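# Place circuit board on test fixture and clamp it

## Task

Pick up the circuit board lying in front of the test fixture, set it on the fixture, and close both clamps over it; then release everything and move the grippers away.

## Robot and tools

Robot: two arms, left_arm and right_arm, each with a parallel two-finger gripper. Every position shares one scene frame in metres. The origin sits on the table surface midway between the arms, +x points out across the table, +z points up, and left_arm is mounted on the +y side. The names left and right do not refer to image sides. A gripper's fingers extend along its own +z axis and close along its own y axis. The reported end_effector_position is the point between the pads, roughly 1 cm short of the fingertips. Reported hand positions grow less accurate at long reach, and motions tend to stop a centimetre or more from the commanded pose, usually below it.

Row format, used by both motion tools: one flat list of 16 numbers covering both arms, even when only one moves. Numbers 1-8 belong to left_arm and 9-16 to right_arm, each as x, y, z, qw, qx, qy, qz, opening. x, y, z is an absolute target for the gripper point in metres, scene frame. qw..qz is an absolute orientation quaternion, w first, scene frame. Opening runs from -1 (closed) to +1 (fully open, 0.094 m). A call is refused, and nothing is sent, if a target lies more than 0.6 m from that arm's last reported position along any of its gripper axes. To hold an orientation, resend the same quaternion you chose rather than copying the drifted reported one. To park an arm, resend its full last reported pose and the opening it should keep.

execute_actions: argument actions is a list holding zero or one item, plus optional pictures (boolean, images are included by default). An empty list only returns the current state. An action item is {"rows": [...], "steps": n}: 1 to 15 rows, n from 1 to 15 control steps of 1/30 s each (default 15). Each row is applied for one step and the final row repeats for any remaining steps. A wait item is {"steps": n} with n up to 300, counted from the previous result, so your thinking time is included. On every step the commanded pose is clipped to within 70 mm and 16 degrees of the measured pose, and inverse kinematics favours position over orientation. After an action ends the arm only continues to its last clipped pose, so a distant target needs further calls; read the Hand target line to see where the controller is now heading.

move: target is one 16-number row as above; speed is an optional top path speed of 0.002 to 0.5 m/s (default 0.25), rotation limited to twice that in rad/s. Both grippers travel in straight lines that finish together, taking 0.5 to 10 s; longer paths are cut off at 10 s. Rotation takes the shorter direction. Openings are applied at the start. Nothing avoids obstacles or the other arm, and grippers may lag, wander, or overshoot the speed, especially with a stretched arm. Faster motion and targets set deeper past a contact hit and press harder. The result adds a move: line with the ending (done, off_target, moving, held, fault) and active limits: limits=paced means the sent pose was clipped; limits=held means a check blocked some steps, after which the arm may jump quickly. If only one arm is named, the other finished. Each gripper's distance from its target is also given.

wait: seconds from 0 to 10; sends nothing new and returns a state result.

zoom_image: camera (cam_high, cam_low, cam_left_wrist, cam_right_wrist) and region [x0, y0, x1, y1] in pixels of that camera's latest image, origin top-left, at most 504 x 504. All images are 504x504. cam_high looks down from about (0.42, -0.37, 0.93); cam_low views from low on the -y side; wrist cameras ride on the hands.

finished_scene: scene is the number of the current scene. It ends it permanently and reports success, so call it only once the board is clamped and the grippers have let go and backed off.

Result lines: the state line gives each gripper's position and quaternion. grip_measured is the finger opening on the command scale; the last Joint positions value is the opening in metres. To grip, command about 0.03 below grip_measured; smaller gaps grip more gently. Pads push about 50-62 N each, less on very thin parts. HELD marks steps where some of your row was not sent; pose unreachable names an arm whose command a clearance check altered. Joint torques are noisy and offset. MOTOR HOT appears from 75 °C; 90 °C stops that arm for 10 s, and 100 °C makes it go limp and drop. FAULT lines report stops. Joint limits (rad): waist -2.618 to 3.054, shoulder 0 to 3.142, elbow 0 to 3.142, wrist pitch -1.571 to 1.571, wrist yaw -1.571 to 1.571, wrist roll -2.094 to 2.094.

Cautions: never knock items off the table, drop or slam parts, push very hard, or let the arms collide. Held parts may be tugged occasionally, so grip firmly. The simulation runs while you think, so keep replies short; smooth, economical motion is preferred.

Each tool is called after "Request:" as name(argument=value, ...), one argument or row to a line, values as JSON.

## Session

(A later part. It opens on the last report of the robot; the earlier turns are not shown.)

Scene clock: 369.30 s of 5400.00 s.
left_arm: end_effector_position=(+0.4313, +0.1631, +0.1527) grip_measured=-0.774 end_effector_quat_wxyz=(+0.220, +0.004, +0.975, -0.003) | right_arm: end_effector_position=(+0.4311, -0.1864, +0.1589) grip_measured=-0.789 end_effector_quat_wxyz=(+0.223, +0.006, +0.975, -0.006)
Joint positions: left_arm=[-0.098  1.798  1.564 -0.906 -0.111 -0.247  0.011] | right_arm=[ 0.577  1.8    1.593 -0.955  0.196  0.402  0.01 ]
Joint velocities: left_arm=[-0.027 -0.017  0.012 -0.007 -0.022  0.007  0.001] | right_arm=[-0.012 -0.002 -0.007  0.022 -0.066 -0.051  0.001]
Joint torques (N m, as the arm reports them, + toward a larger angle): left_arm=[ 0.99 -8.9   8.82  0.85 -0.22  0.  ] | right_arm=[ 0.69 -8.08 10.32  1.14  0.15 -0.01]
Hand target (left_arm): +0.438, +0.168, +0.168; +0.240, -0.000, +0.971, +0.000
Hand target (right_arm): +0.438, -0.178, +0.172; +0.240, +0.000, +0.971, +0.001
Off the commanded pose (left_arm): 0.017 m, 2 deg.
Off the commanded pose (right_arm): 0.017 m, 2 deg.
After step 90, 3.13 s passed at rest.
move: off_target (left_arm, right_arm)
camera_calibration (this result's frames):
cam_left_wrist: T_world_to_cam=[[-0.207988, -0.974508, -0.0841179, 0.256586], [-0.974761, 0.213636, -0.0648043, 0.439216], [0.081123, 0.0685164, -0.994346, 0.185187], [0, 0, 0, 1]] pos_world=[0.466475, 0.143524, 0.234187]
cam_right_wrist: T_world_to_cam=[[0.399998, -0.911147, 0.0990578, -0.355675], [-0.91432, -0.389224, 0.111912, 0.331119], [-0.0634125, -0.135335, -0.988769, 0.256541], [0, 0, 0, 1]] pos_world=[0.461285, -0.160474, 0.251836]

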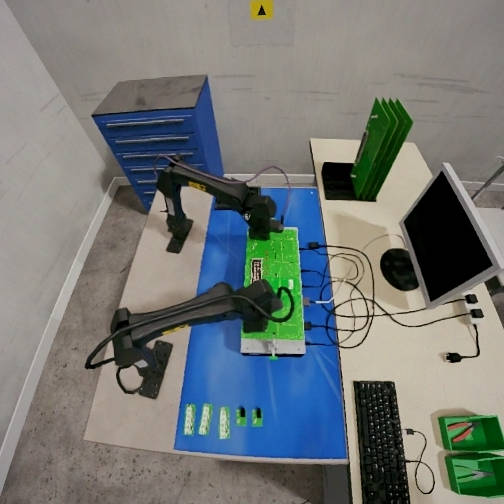

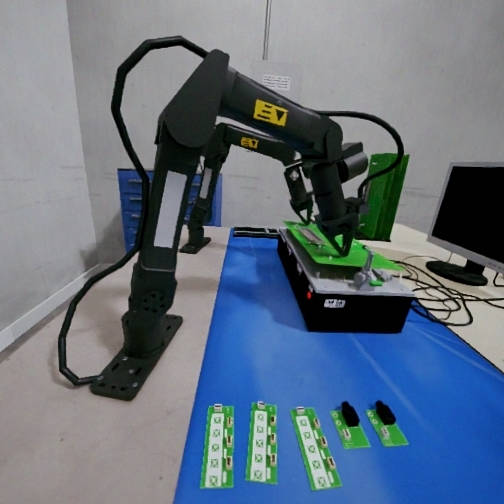

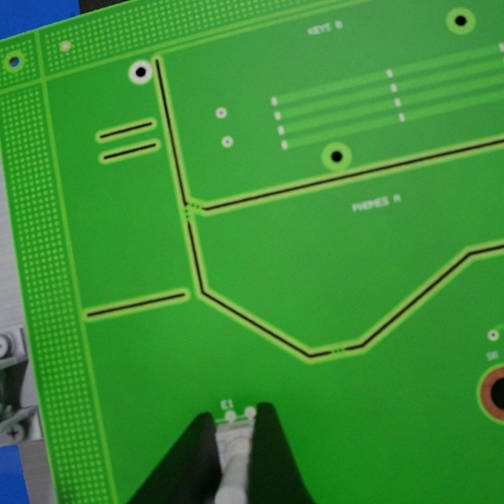

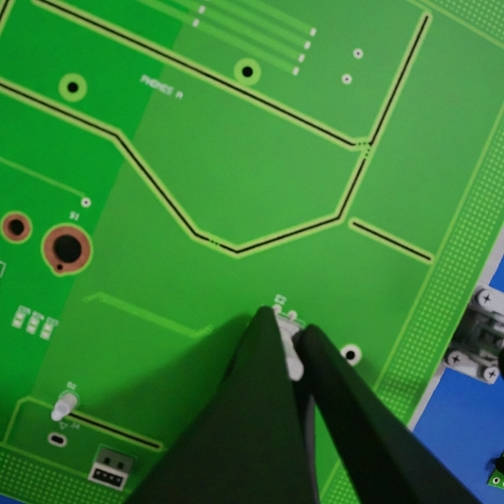

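Request:
move(
  target=[0.440,0.155,0.170,0.24,0,0.971,0,-0.9,0.440,-0.191,0.172,0.24,0,0.971,0,-0.9],
  speed=0.01,
)

Scene clock: 380.07 s of 5400.00 s.
left_arm: end_effector_position=(+0.4308, +0.1582, +0.1618) grip_measured=-0.774 end_effector_quat_wxyz=(+0.224, +0.004, +0.975, -0.001) | right_arm: end_effector_position=(+0.4316, -0.1911, +0.1582) grip_measured=-0.789 end_effector_quat_wxyz=(+0.219, +0.002, +0.976, -0.007)
Joint positions: left_arm=[-0.114  1.798  1.598 -0.936 -0.124 -0.26   0.011] | right_arm=[ 0.563  1.8    1.593 -0.96   0.187  0.383  0.01 ]
Joint velocities: left_arm=[-0.017  0.017 -0.007 -0.066  0.007 -0.022 -0.   ] | right_arm=[-0.017  0.002  0.007 -0.081 -0.051 -0.037  0.002]
Joint torques (N m, as the arm reports them, + toward a larger angle): left_arm=[-0.73 -7.18  9.07  0.92 -0.24 -0.12] | right_arm=[-0.63 -9.36  8.86  1.27  0.07 -0.13]
Hand target (left_arm): +0.440, +0.155, +0.170; +0.240, -0.000, +0.971, -0.000
Hand target (right_arm): +0.440, -0.191, +0.172; +0.240, +0.000, +0.971, +0.000
Off the commanded pose (left_arm): 0.013 m, 2 deg.
Off the commanded pose (right_arm): 0.016 m, 3 deg.
After step 90, 5.30 s passed at rest.
move: off_target (left_arm, right_arm)
camera_calibration (this result's frames):
cam_left_wrist: T_world_to_cam=[[-0.20634, -0.974345, -0.0898663, 0.252667], [-0.974521, 0.21289, -0.0706103, 0.441312], [0.0879304, 0.0730069, -0.993448, 0.19083], [0, 0, 0, 1]] pos_world=[0.465424, 0.138302, 0.243447]
cam_right_wrist: T_world_to_cam=[[0.406595, -0.908343, 0.0979455, -0.362177], [-0.910869, -0.394743, 0.120398, 0.325962], [-0.0706997, -0.138169, -0.987882, 0.25765], [0, 0, 0, 1]] pos_world=[0.462384, -0.16471, 0.250756]

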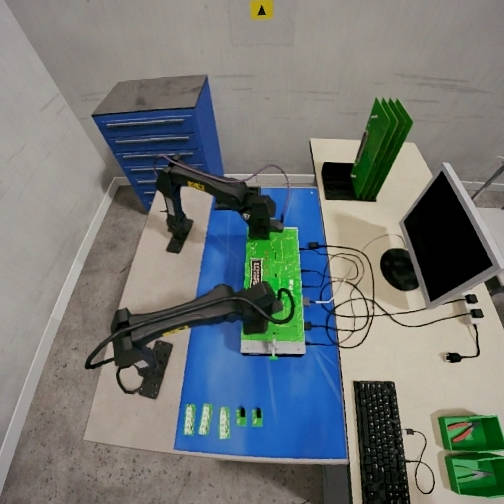

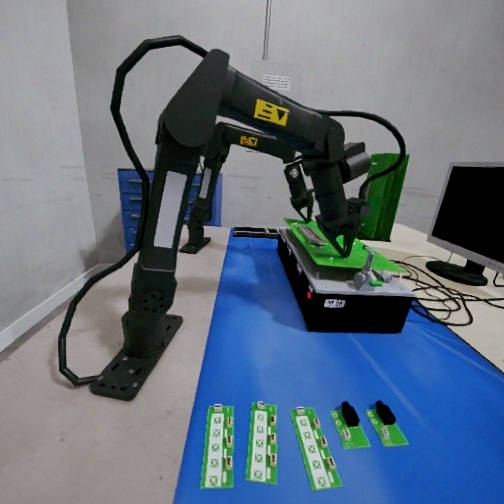

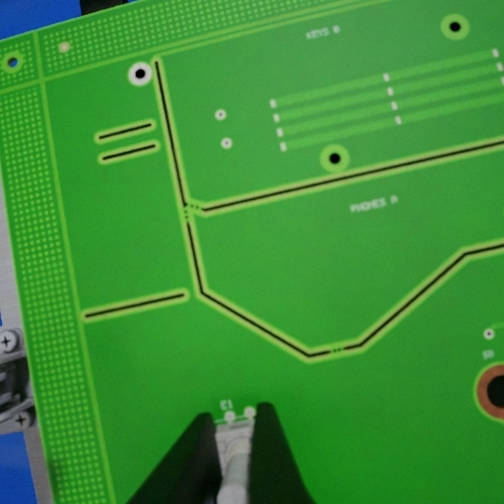

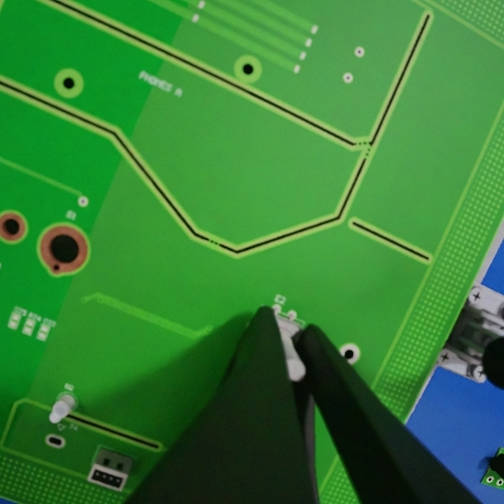

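Request:
move(
  target=[0.436,0.156,0.148,0.24,0,0.971,0,-0.9,0.437,-0.191,0.146,0.24,0,0.971,0,-0.9],
  speed=0.008,
)

Request:
zoom_image(
  camera="cam_low",
  region=[275,215,415,295],
)

Scene clock: 387.73 s of 5400.00 s.
left_arm: end_effector_position=(+0.4309, +0.1599, +0.1443) grip_measured=-0.774 end_effector_quat_wxyz=(+0.224, +0.003, +0.975, +0.004) | right_arm: end_effector_position=(+0.4343, -0.1891, +0.1395) grip_measured=-0.789 end_effector_quat_wxyz=(+0.225, +0.002, +0.974, -0.002)
Joint positions: left_arm=[-0.114  1.798  1.528 -0.869 -0.133 -0.261  0.011] | right_arm=[ 0.563  1.8    1.513 -0.866  0.184  0.383  0.01 ]
Joint velocities: left_arm=[ 0.007  0.002  0.002 -0.081 -0.168 -0.037  0.001] | right_arm=[ 0.007 -0.002 -0.002 -0.051 -0.037  0.007 -0.001]
Joint torques (N m, as the arm reports them, + toward a larger angle): left_arm=[-0.69 -8.51  6.65  1.08 -0.12 -0.15] | right_arm=[ -0.38 -10.27   6.11   1.49   0.15  -0.1 ]
Hand target (left_arm): +0.436, +0.156, +0.148; +0.240, -0.000, +0.971, +0.000
Hand target (right_arm): +0.437, -0.191, +0.146; +0.240, +0.000, +0.971, +0.000
Off the commanded pose (left_arm): 0.007 m, 2 deg.
Off the commanded pose (right_arm): 0.007 m, 2 deg.
After step 90, 1.63 s passed at rest.
move: done
camera_calibration (this result's frames):
cam_left_wrist: T_world_to_cam=[[-0.20153, -0.974589, -0.0977881, 0.251845], [-0.975507, 0.208695, -0.0695109, 0.440725], [0.0881524, 0.0813845, -0.992777, 0.171769], [0, 0, 0, 1]] pos_world=[0.465543, 0.139489, 0.225791]
cam_right_wrist: T_world_to_cam=[[0.407116, -0.908457, 0.0946698, -0.359486], [-0.911507, -0.397467, 0.10571, 0.333251], [-0.0584051, -0.129329, -0.98988, 0.236277], [0, 0, 0, 1]] pos_world=[0.463913, -0.163564, 0.23269]

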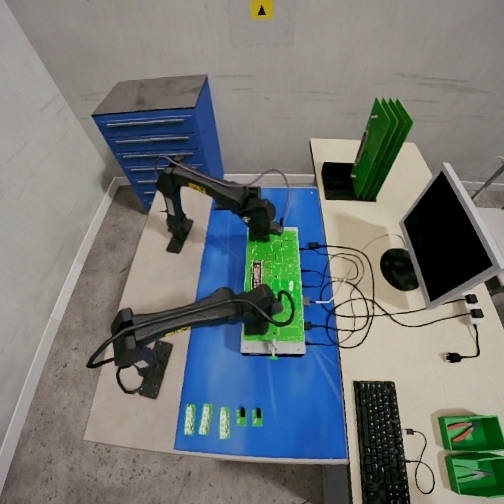

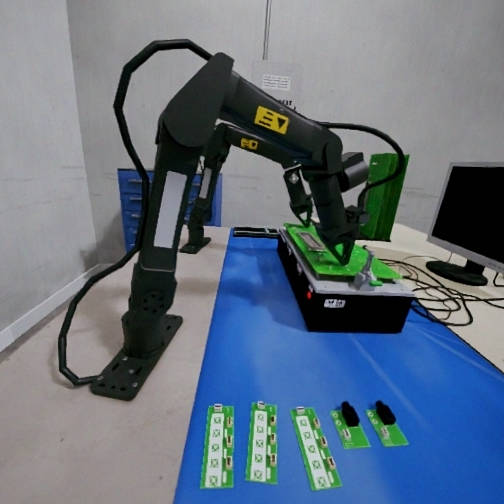

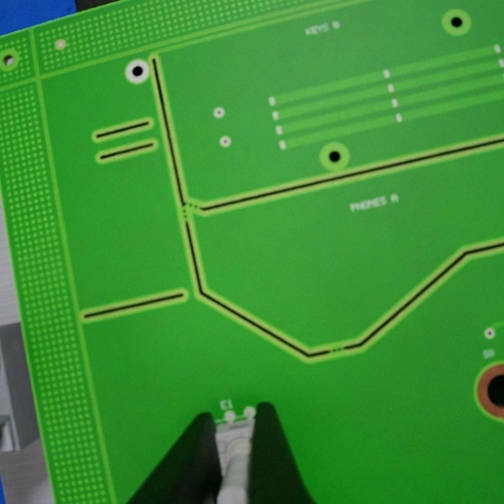

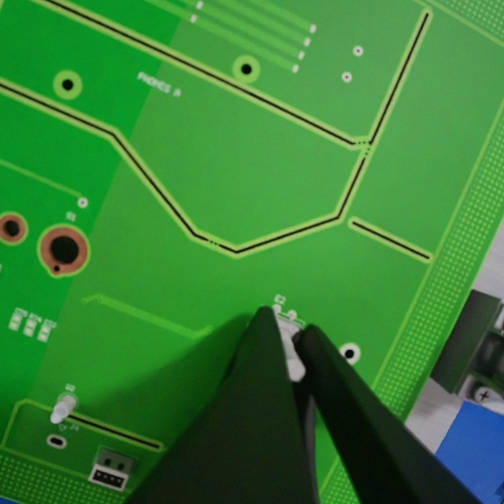

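Region (275, 215, 415, 295) of cam_low's 504x504 image, scaled by 3.600, with more detail than that image has; it fills the top 288 rows of this view, and the rest is white.

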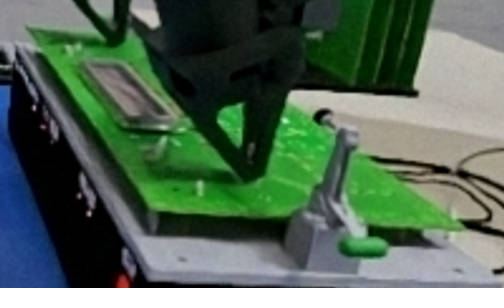

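Request:
zoom_image(
  camera="cam_left_wrist",
  region=[0,20,80,100],
)

Request:
zoom_image(
  camera="cam_low",
  region=[305,260,415,295],
)

Region (0, 20, 80, 100) of cam_left_wrist's 504x504 image, scaled by 6.300, with more detail than that image has.

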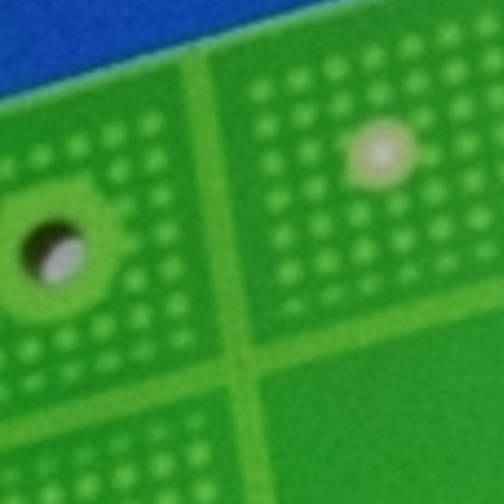

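Region (305, 260, 415, 295) of cam_low's 504x504 image, scaled by 4.582, with more detail than that image has; it fills the top 160 rows of this view, and the rest is white.

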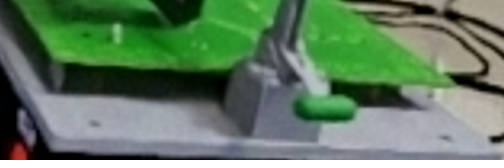

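Request:
move(
  target=[0.436,0.156,0.138,0.24,0,0.971,0,-0.9,0.437,-0.191,0.140,0.24,0,0.971,0,-0.9],
  speed=0.006,
)

Request:
zoom_image(
  camera="cam_left_wrist",
  region=[0,20,80,100],
)

Request:
zoom_image(
  camera="cam_low",
  region=[305,260,415,295],
)

Scene clock: 399.70 s of 5400.00 s.
left_arm: end_effector_position=(+0.4338, +0.1598, +0.1385) grip_measured=-0.774 end_effector_quat_wxyz=(+0.231, +0.001, +0.973, +0.004) | right_arm: end_effector_position=(+0.4364, -0.1893, +0.1386) grip_measured=-0.789 end_effector_quat_wxyz=(+0.230, +0.003, +0.973, -0.003)
Joint positions: left_arm=[-0.114  1.798  1.499 -0.825 -0.138 -0.263  0.011] | right_arm=[ 0.563  1.8    1.505 -0.849  0.189  0.381  0.01 ]
Joint velocities: left_arm=[ 0.007 -0.017  0.002 -0.007 -0.066 -0.022 -0.002] | right_arm=[ 0.007  0.007 -0.017 -0.037 -0.022  0.007  0.001]
Joint torques (N m, as the arm reports them, + toward a larger angle): left_arm=[-0.78 -8.36  6.26  1.12 -0.11 -0.12] | right_arm=[ -0.4  -10.1    5.14   1.49   0.1   -0.09]
Hand target (left_arm): +0.436, +0.156, +0.138; +0.240, -0.000, +0.971, +0.000
Hand target (right_arm): +0.437, -0.191, +0.140; +0.239, +0.000, +0.971, -0.000
Off the commanded pose (left_arm): 0.004 m, 1 deg.
Off the commanded pose (right_arm): 0.002 m, 1 deg.
After step 90, 5.97 s passed at rest.
move: done
camera_calibration (this result's frames):
cam_left_wrist: T_world_to_cam=[[-0.197173, -0.975248, -0.100072, 0.250353], [-0.974994, 0.205742, -0.084001, 0.445412], [0.102511, 0.0810065, -0.991428, 0.159384], [0, 0, 0, 1]] pos_world=[0.467299, 0.139605, 0.220486]
cam_right_wrist: T_world_to_cam=[[0.405206, -0.908684, 0.100504, -0.360422], [-0.912956, -0.396399, 0.0968441, 0.337279], [-0.048161, -0.130998, -0.990212, 0.230723], [0, 0, 0, 1]] pos_world=[0.465078, -0.163588, 0.232025]

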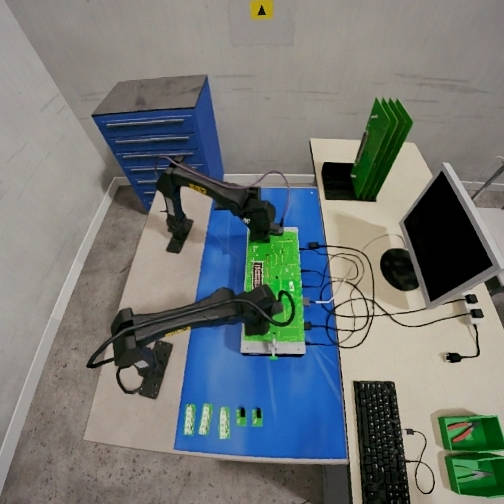

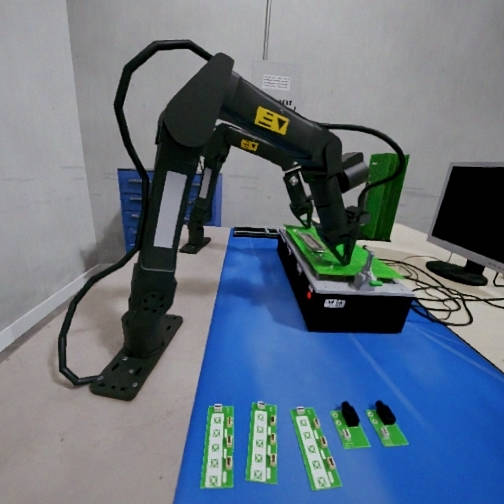

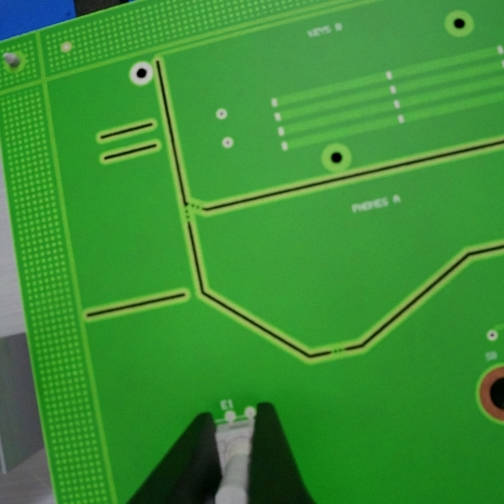

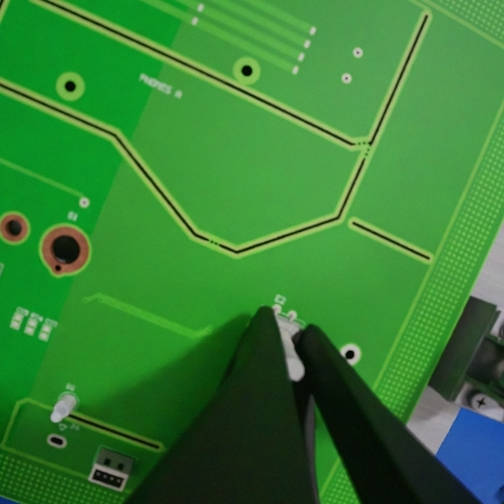

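Region (0, 20, 80, 100) of cam_left_wrist's 504x504 image, scaled by 6.300, with more detail than that image has.

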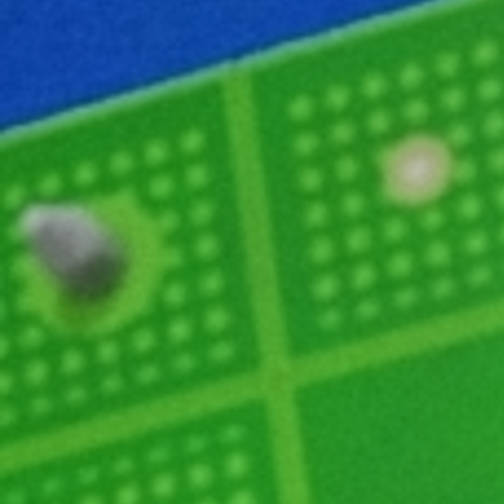

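Region (305, 260, 415, 295) of cam_low's 504x504 image, scaled by 4.582, with more detail than that image has; it fills the top 160 rows of this view, and the rest is white.

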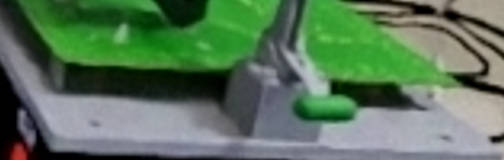

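Request:
move(
  target=[0.436,0.156,0.138,0.24,0,0.971,0,-0.9,0.430,-0.191,0.139,0.24,0,0.971,0,-0.9],
  speed=0.004,
)

Request:
zoom_image(
  camera="cam_low",
  region=[305,260,365,295],
)

Scene clock: 408.70 s of 5400.00 s.
left_arm: end_effector_position=(+0.4338, +0.1598, +0.1385) grip_measured=-0.774 end_effector_quat_wxyz=(+0.231, +0.001, +0.973, +0.004) | right_arm: end_effector_position=(+0.4360, -0.1896, +0.1382) grip_measured=-0.789 end_effector_quat_wxyz=(+0.240, +0.004, +0.971, +0.001)
Joint positions: left_arm=[-0.114  1.798  1.499 -0.825 -0.138 -0.263  0.011] | right_arm=[ 0.563  1.781  1.471 -0.813  0.19   0.381  0.01 ]
Joint velocities: left_arm=[ 0.002  0.017 -0.012 -0.007 -0.051 -0.037  0.001] | right_arm=[-0.017 -0.012 -0.017  0.007  0.022 -0.066  0.001]
Joint torques (N m, as the arm reports them, + toward a larger angle): left_arm=[-0.79 -8.27  6.04  1.1  -0.11 -0.1 ] | right_arm=[  0.12 -10.25   5.34   1.21   0.12  -0.02]
Hand target (left_arm): +0.436, +0.156, +0.138; +0.240, -0.000, +0.971, +0.000
Hand target (right_arm): +0.430, -0.191, +0.139; +0.239, +0.000, +0.971, +0.000
Off the commanded pose (left_arm): 0.004 m, 1 deg.
Off the commanded pose (right_arm): 0.006 m, 0 deg.
After step 90, 3.10 s passed at rest.
move: done
camera_calibration (this result's frames):
cam_left_wrist: T_world_to_cam=[[-0.197173, -0.975248, -0.100072, 0.250353], [-0.974994, 0.205742, -0.084001, 0.445412], [0.102511, 0.0810065, -0.991428, 0.159384], [0, 0, 0, 1]] pos_world=[0.467299, 0.139605, 0.220486]
cam_right_wrist: T_world_to_cam=[[0.403078, -0.909589, 0.100871, -0.359742], [-0.914716, -0.396971, 0.0755594, 0.34042], [-0.0286851, -0.122725, -0.992026, 0.223602], [0, 0, 0, 1]] pos_world=[0.462806, -0.164639, 0.232384]

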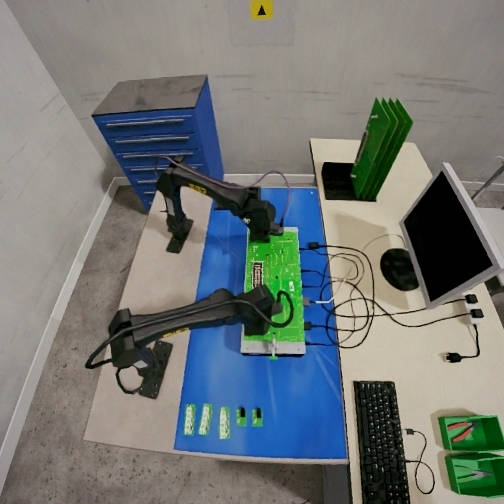

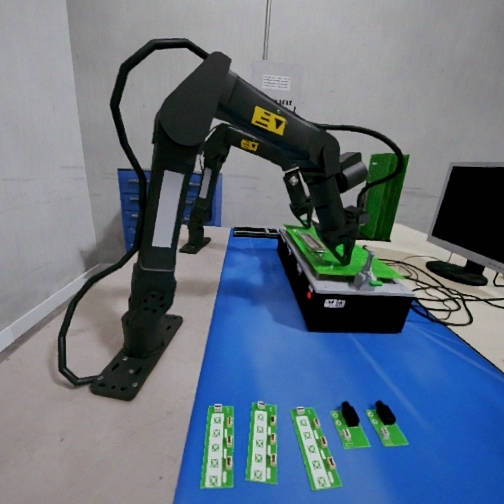

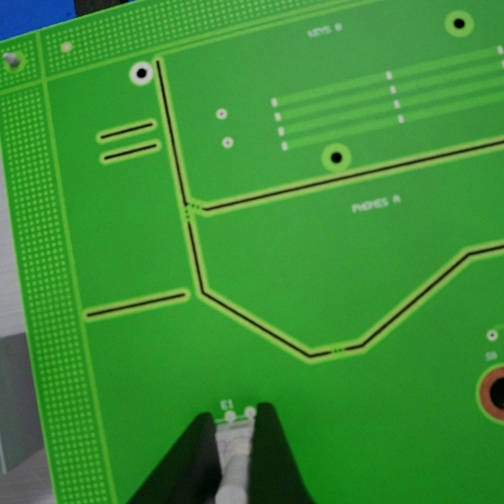

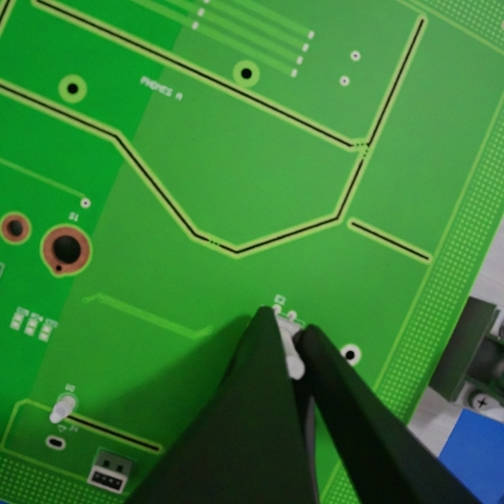

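Region (305, 260, 365, 295) of cam_low's 504x504 image, scaled by 8.400, with more detail than that image has; it fills the top 294 rows of this view, and the rest is white.

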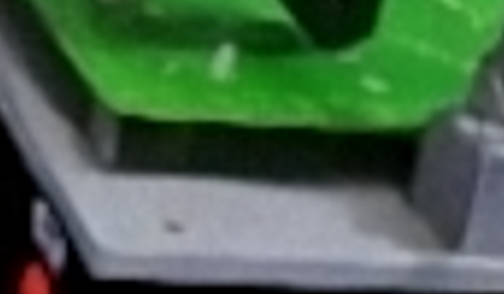

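Request:
move(
  target=[0.435,0.156,0.142,0.24,0,0.971,0,-0.9,0.424,-0.191,0.152,0.24,0,0.971,0,-0.9],
  speed=0.005,
)

Request:
zoom_image(
  camera="cam_low",
  region=[305,260,365,295],
)

Scene clock: 419.83 s of 5400.00 s.
left_arm: end_effector_position=(+0.4338, +0.1598, +0.1385) grip_measured=-0.774 end_effector_quat_wxyz=(+0.231, +0.001, +0.973, +0.004) | right_arm: end_effector_position=(+0.4355, -0.1898, +0.1387) grip_measured=-0.789 end_effector_quat_wxyz=(+0.240, +0.004, +0.971, +0.001)
Joint positions: left_arm=[-0.114  1.798  1.499 -0.825 -0.138 -0.263  0.011] | right_arm=[ 0.563  1.779  1.471 -0.815  0.19   0.381  0.01 ]
Joint velocities: left_arm=[-0.007  0.002 -0.002  0.037 -0.007 -0.022  0.   ] | right_arm=[ 0.002  0.002 -0.007 -0.037 -0.051 -0.007  0.001]
Joint torques (N m, as the arm reports them, + toward a larger angle): left_arm=[-0.97 -8.65  6.9   1.03 -0.13 -0.14] | right_arm=[  0.54 -11.8    7.12   0.82   0.16   0.03]
Hand target (left_arm): +0.435, +0.156, +0.142; +0.240, -0.000, +0.971, -0.000
Hand target (right_arm): +0.425, -0.191, +0.151; +0.240, -0.000, +0.971, +0.000
Off the commanded pose (left_arm): 0.005 m, 1 deg.
Off the commanded pose (right_arm): 0.018 m, 0 deg.
After step 90, 4.23 s passed at rest.
move: off_target (right_arm)
camera_calibration (this result's frames):
cam_left_wrist: T_world_to_cam=[[-0.197173, -0.975248, -0.100072, 0.250353], [-0.974994, 0.205742, -0.084001, 0.445412], [0.102511, 0.0810065, -0.991428, 0.159384], [0, 0, 0, 1]] pos_world=[0.467299, 0.139605, 0.220486]
cam_right_wrist: T_world_to_cam=[[0.403113, -0.909574, 0.100871, -0.359809], [-0.914689, -0.396959, 0.0759398, 0.339775], [-0.0290311, -0.122878, -0.991997, 0.224218], [0, 0, 0, 1]] pos_world=[0.462341, -0.164845, 0.232915]

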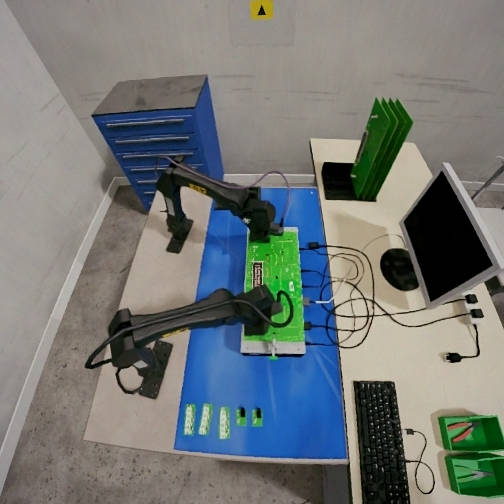

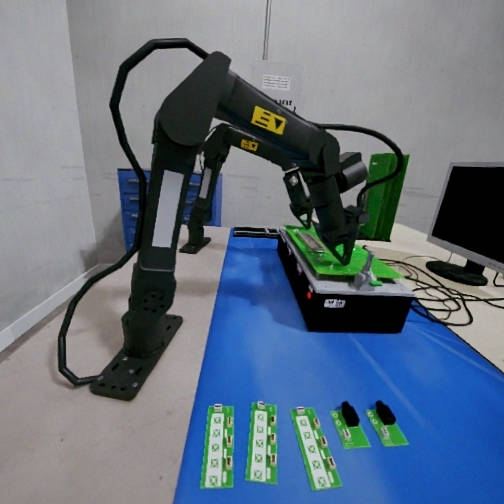

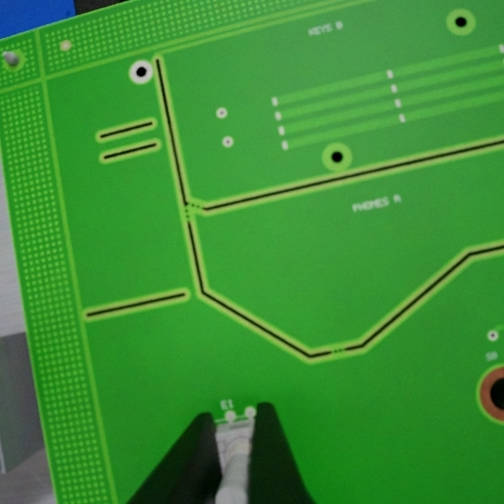

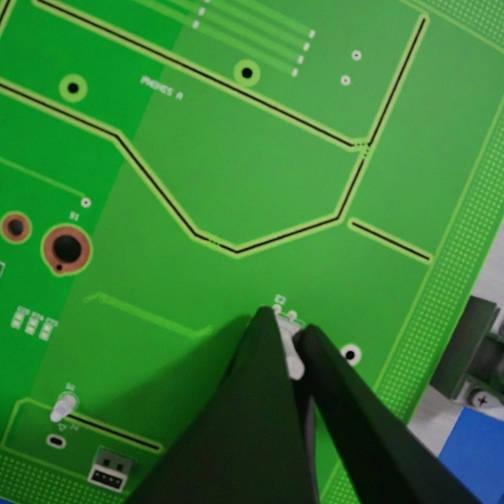

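Region (305, 260, 365, 295) of cam_low's 504x504 image, scaled by 8.400, with more detail than that image has; it fills the top 294 rows of this view, and the rest is white.

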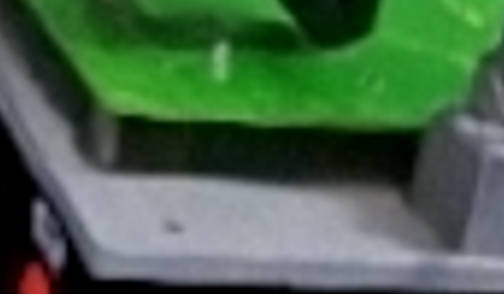

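Request:
move(
  target=[0.435,0.156,0.142,0.24,0,0.971,0,-0.9,0.420,-0.191,0.162,0.24,0,0.971,0,-0.9],
  speed=0.005,
)

Request:
zoom_image(
  camera="cam_low",
  region=[305,260,365,295],
)

Scene clock: 430.47 s of 5400.00 s.
left_arm: end_effector_position=(+0.4328, +0.1617, +0.1380) grip_measured=-0.774 end_effector_quat_wxyz=(+0.229, +0.000, +0.973, +0.008) | right_arm: end_effector_position=(+0.4285, -0.1875, +0.1421) grip_measured=-0.789 end_effector_quat_wxyz=(+0.234, +0.002, +0.972, +0.003)
Joint positions: left_arm=[-0.114  1.798  1.499 -0.831 -0.146 -0.263  0.011] | right_arm=[ 0.573  1.764  1.471 -0.84   0.186  0.39   0.01 ]
Joint velocities: left_arm=[ 0.002 -0.007  0.002 -0.022  0.007  0.051 -0.001] | right_arm=[-0.002 -0.012 -0.007 -0.022  0.037  0.022 -0.001]
Joint torques (N m, as the arm reports them, + toward a larger angle): left_arm=[-1.   -8.8   6.72  0.98  0.02 -0.14] | right_arm=[  0.25 -11.67   8.75   0.68   0.22  -0.02]
Hand target (left_arm): +0.435, +0.156, +0.142; +0.240, -0.000, +0.971, +0.000
Hand target (right_arm): +0.421, -0.191, +0.162; +0.241, -0.000, +0.971, +0.000
Off the commanded pose (left_arm): 0.007 m, 2 deg.
Off the commanded pose (right_arm): 0.022 m, 1 deg.
After step 90, 1.83 s passed at rest.
move: off_target (right_arm)
camera_calibration (this result's frames):
cam_left_wrist: T_world_to_cam=[[-0.194036, -0.975013, -0.108169, 0.251636], [-0.976026, 0.20296, -0.0786197, 0.444216], [0.0986092, 0.0903208, -0.991019, 0.159008], [0, 0, 0, 1]] pos_world=[0.466713, 0.140828, 0.219724]
cam_right_wrist: T_world_to_cam=[[0.407248, -0.908506, 0.0936277, -0.355816], [-0.912484, -0.400353, 0.0842007, 0.331268], [-0.0390127, -0.119724, -0.99204, 0.232512], [0, 0, 0, 1]] pos_world=[0.456253, -0.1628, 0.236082]

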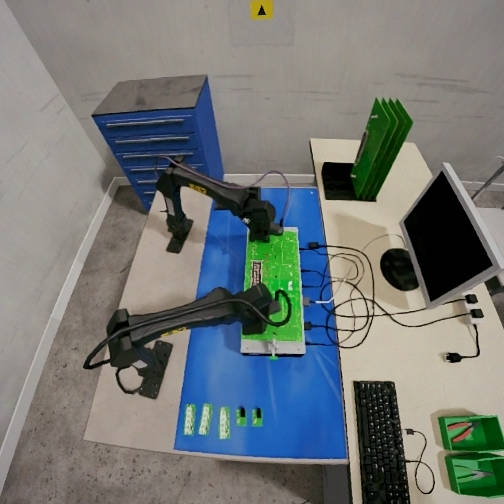

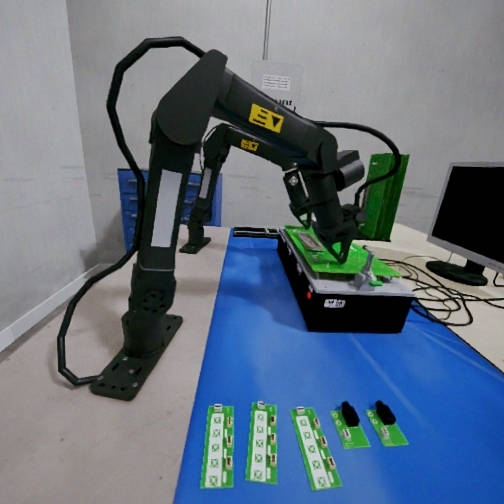

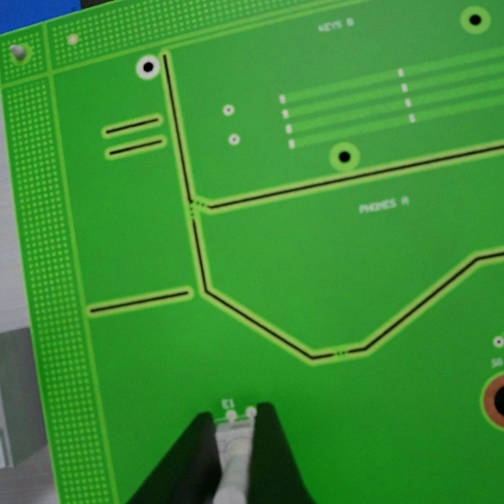

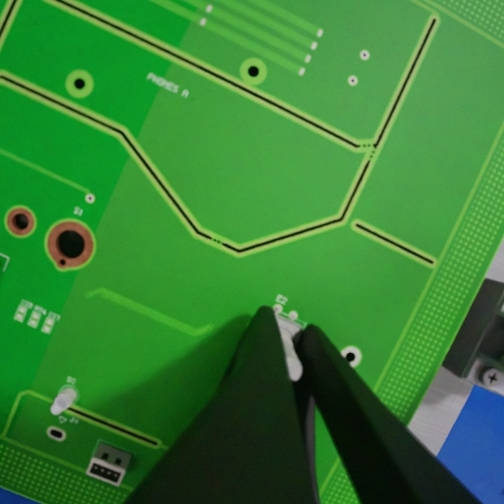

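Region (305, 260, 365, 295) of cam_low's 504x504 image, scaled by 8.400, with more detail than that image has; it fills the top 294 rows of this view, and the rest is white.

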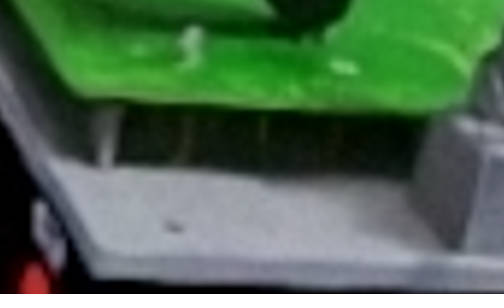

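Moved ~7 mm; lower.

Request:
move(
  target=[0.435,0.156,0.138,0.24,0,0.971,0,-0.9,0.429,-0.189,0.138,0.24,0,0.971,0,-0.9],
  speed=0.006,
)

Request:
zoom_image(
  camera="cam_low",
  region=[305,260,365,295],
)

Scene clock: 435.83 s of 5400.00 s.
left_arm: end_effector_position=(+0.4330, +0.1615, +0.1371) grip_measured=-0.774 end_effector_quat_wxyz=(+0.230, +0.001, +0.973, +0.008) | right_arm: end_effector_position=(+0.4301, -0.1875, +0.1399) grip_measured=-0.789 end_effector_quat_wxyz=(+0.239, +0.003, +0.971, +0.003)
Joint positions: left_arm=[-0.114  1.798  1.495 -0.826 -0.146 -0.263  0.011] | right_arm=[ 0.573  1.764  1.458 -0.82   0.19   0.391  0.01 ]
Joint velocities: left_arm=[-0.007  0.002 -0.017  0.066  0.066 -0.022  0.001] | right_arm=[-0.002 -0.007 -0.007 -0.007 -0.081 -0.022  0.   ]
Joint torques (N m, as the arm reports them, + toward a larger angle): left_arm=[-0.88 -8.51  5.92  1.07  0.   -0.14] | right_arm=[-0.12 -8.85  5.91  1.34  0.15 -0.06]
Hand target (left_arm): +0.435, +0.156, +0.138; +0.240, -0.000, +0.971, +0.000
Hand target (right_arm): +0.429, -0.189, +0.138; +0.240, +0.000, +0.971, +0.000
Off the commanded pose (left_arm): 0.006 m, 2 deg.
Off the commanded pose (right_arm): 0.003 m, 1 deg.
move: done
camera_calibration (this result's frames):
cam_left_wrist: T_world_to_cam=[[-0.194258, -0.975056, -0.107373, 0.251373], [-0.975889, 0.203199, -0.0796932, 0.444376], [0.0995236, 0.0893035, -0.99102, 0.157833], [0, 0, 0, 1]] pos_world=[0.466785, 0.140711, 0.218821]
cam_right_wrist: T_world_to_cam=[[0.40466, -0.909324, 0.0968467, -0.355753], [-0.913944, -0.39857, 0.0764773, 0.334955], [-0.0309425, -0.11946, -0.992357, 0.226959], [0, 0, 0, 1]] pos_world=[0.457112, -0.162879, 0.234061]

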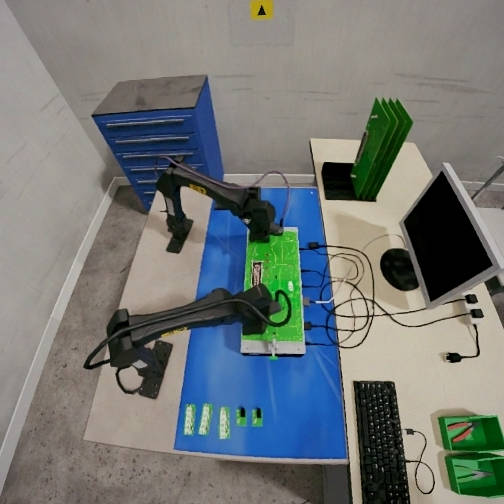

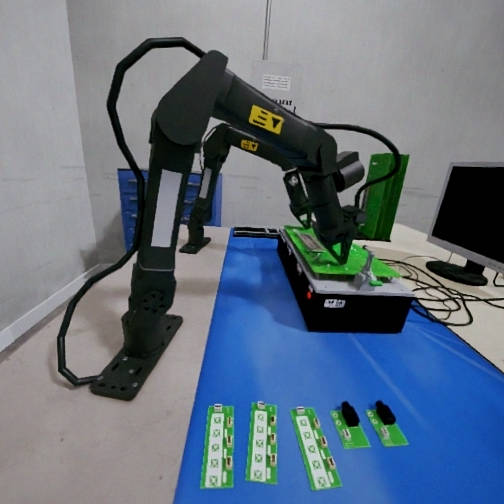

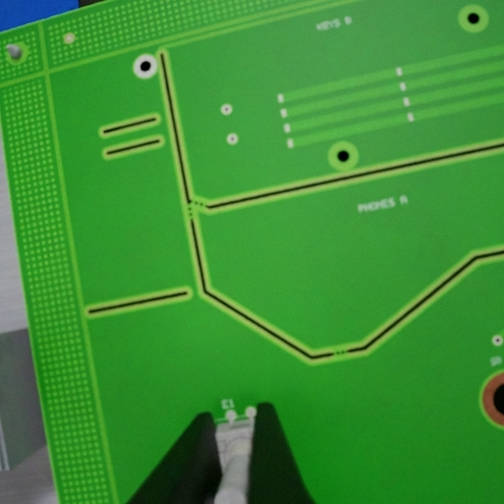

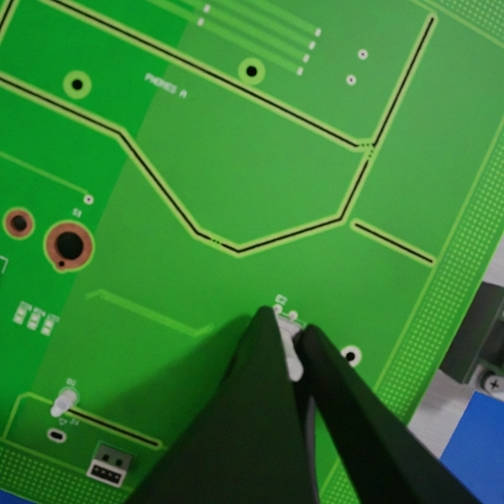

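Region (305, 260, 365, 295) of cam_low's 504x504 image, scaled by 8.400, with more detail than that image has; it fills the top 294 rows of this view, and the rest is white.

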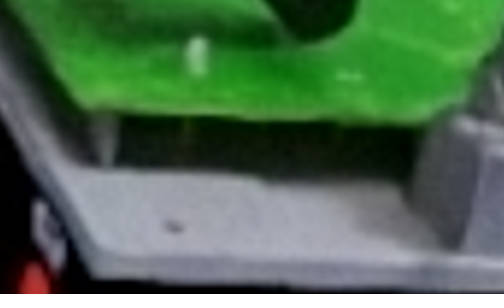

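Request:
move(
  target=[0.435,0.156,0.138,0.24,0,0.971,0,-0.9,0.438,-0.189,0.134,0.24,0,0.971,0,-0.9],
  speed=0.003,
)

Request:
zoom_image(
  camera="cam_low",
  region=[305,260,365,295],
)

Scene clock: 444.97 s of 5400.00 s.
left_arm: end_effector_position=(+0.4333, +0.1606, +0.1366) grip_measured=-0.774 end_effector_quat_wxyz=(+0.230, +0.001, +0.973, +0.006) | right_arm: end_effector_position=(+0.4331, -0.1887, +0.1350) grip_measured=-0.789 end_effector_quat_wxyz=(+0.237, +0.004, +0.972, +0.000)
Joint positions: left_arm=[-0.114  1.798  1.492 -0.82  -0.141 -0.263  0.011] | right_arm=[ 0.568  1.778  1.458 -0.81   0.192  0.388  0.01 ]
Joint velocities: left_arm=[-0.012  0.007  0.002 -0.022 -0.007  0.066 -0.   ] | right_arm=[-0.002  0.007  0.002 -0.037 -0.037  0.022  0.001]
Joint torques (N m, as the arm reports them, + toward a larger angle): left_arm=[-0.94 -8.41  6.06  1.09  0.01 -0.15] | right_arm=[-0.52 -7.62  7.49  1.35  0.09 -0.12]
Hand target (left_arm): +0.435, +0.156, +0.138; +0.240, -0.000, +0.971, +0.000
Hand target (right_arm): +0.438, -0.189, +0.134; +0.240, +0.000, +0.971, -0.000
Off the commanded pose (left_arm): 0.005 m, 1 deg.
Off the commanded pose (right_arm): 0.005 m, 1 deg.
After step 90, 1.53 s passed at rest.
move: done
camera_calibration (this result's frames):
cam_left_wrist: T_world_to_cam=[[-0.19586, -0.975169, -0.10336, 0.250694], [-0.975405, 0.204599, -0.0820033, 0.444745], [0.101115, 0.0847568, -0.991258, 0.157468], [0, 0, 0, 1]] pos_world=[0.466985, 0.140128, 0.218474]
cam_right_wrist: T_world_to_cam=[[0.402554, -0.909931, 0.0998775, -0.35717], [-0.914738, -0.395727, 0.0815712, 0.337834], [-0.0346999, -0.124199, -0.99165, 0.222759], [0, 0, 0, 1]] pos_world=[0.46054, -0.163644, 0.229015]

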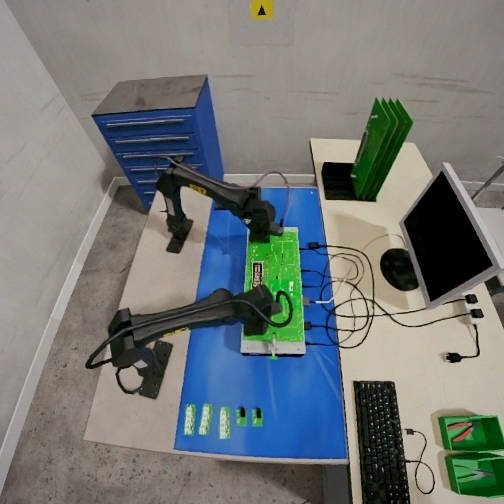

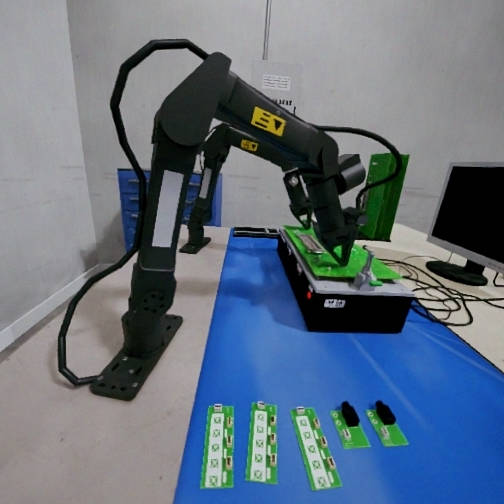

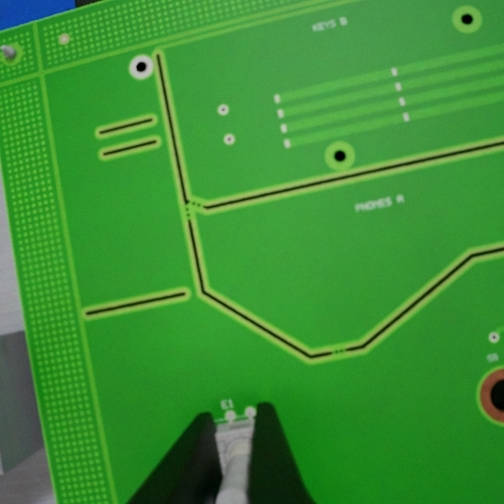

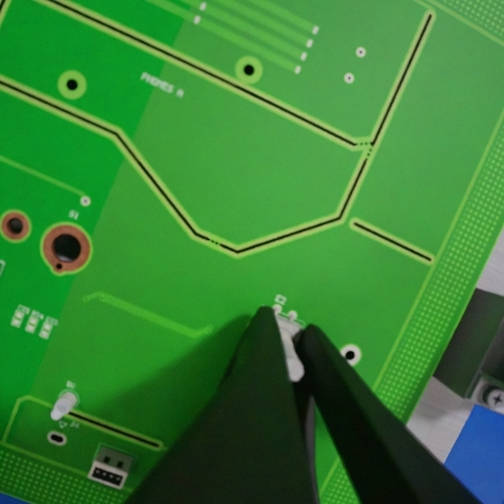

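Region (305, 260, 365, 295) of cam_low's 504x504 image, scaled by 8.400, with more detail than that image has; it fills the top 294 rows of this view, and the rest is white.

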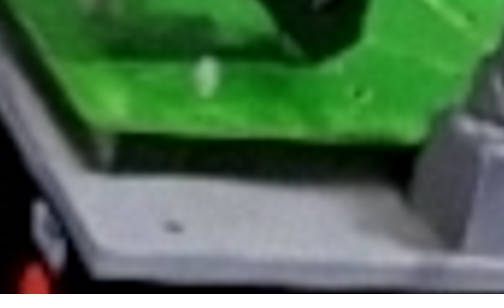

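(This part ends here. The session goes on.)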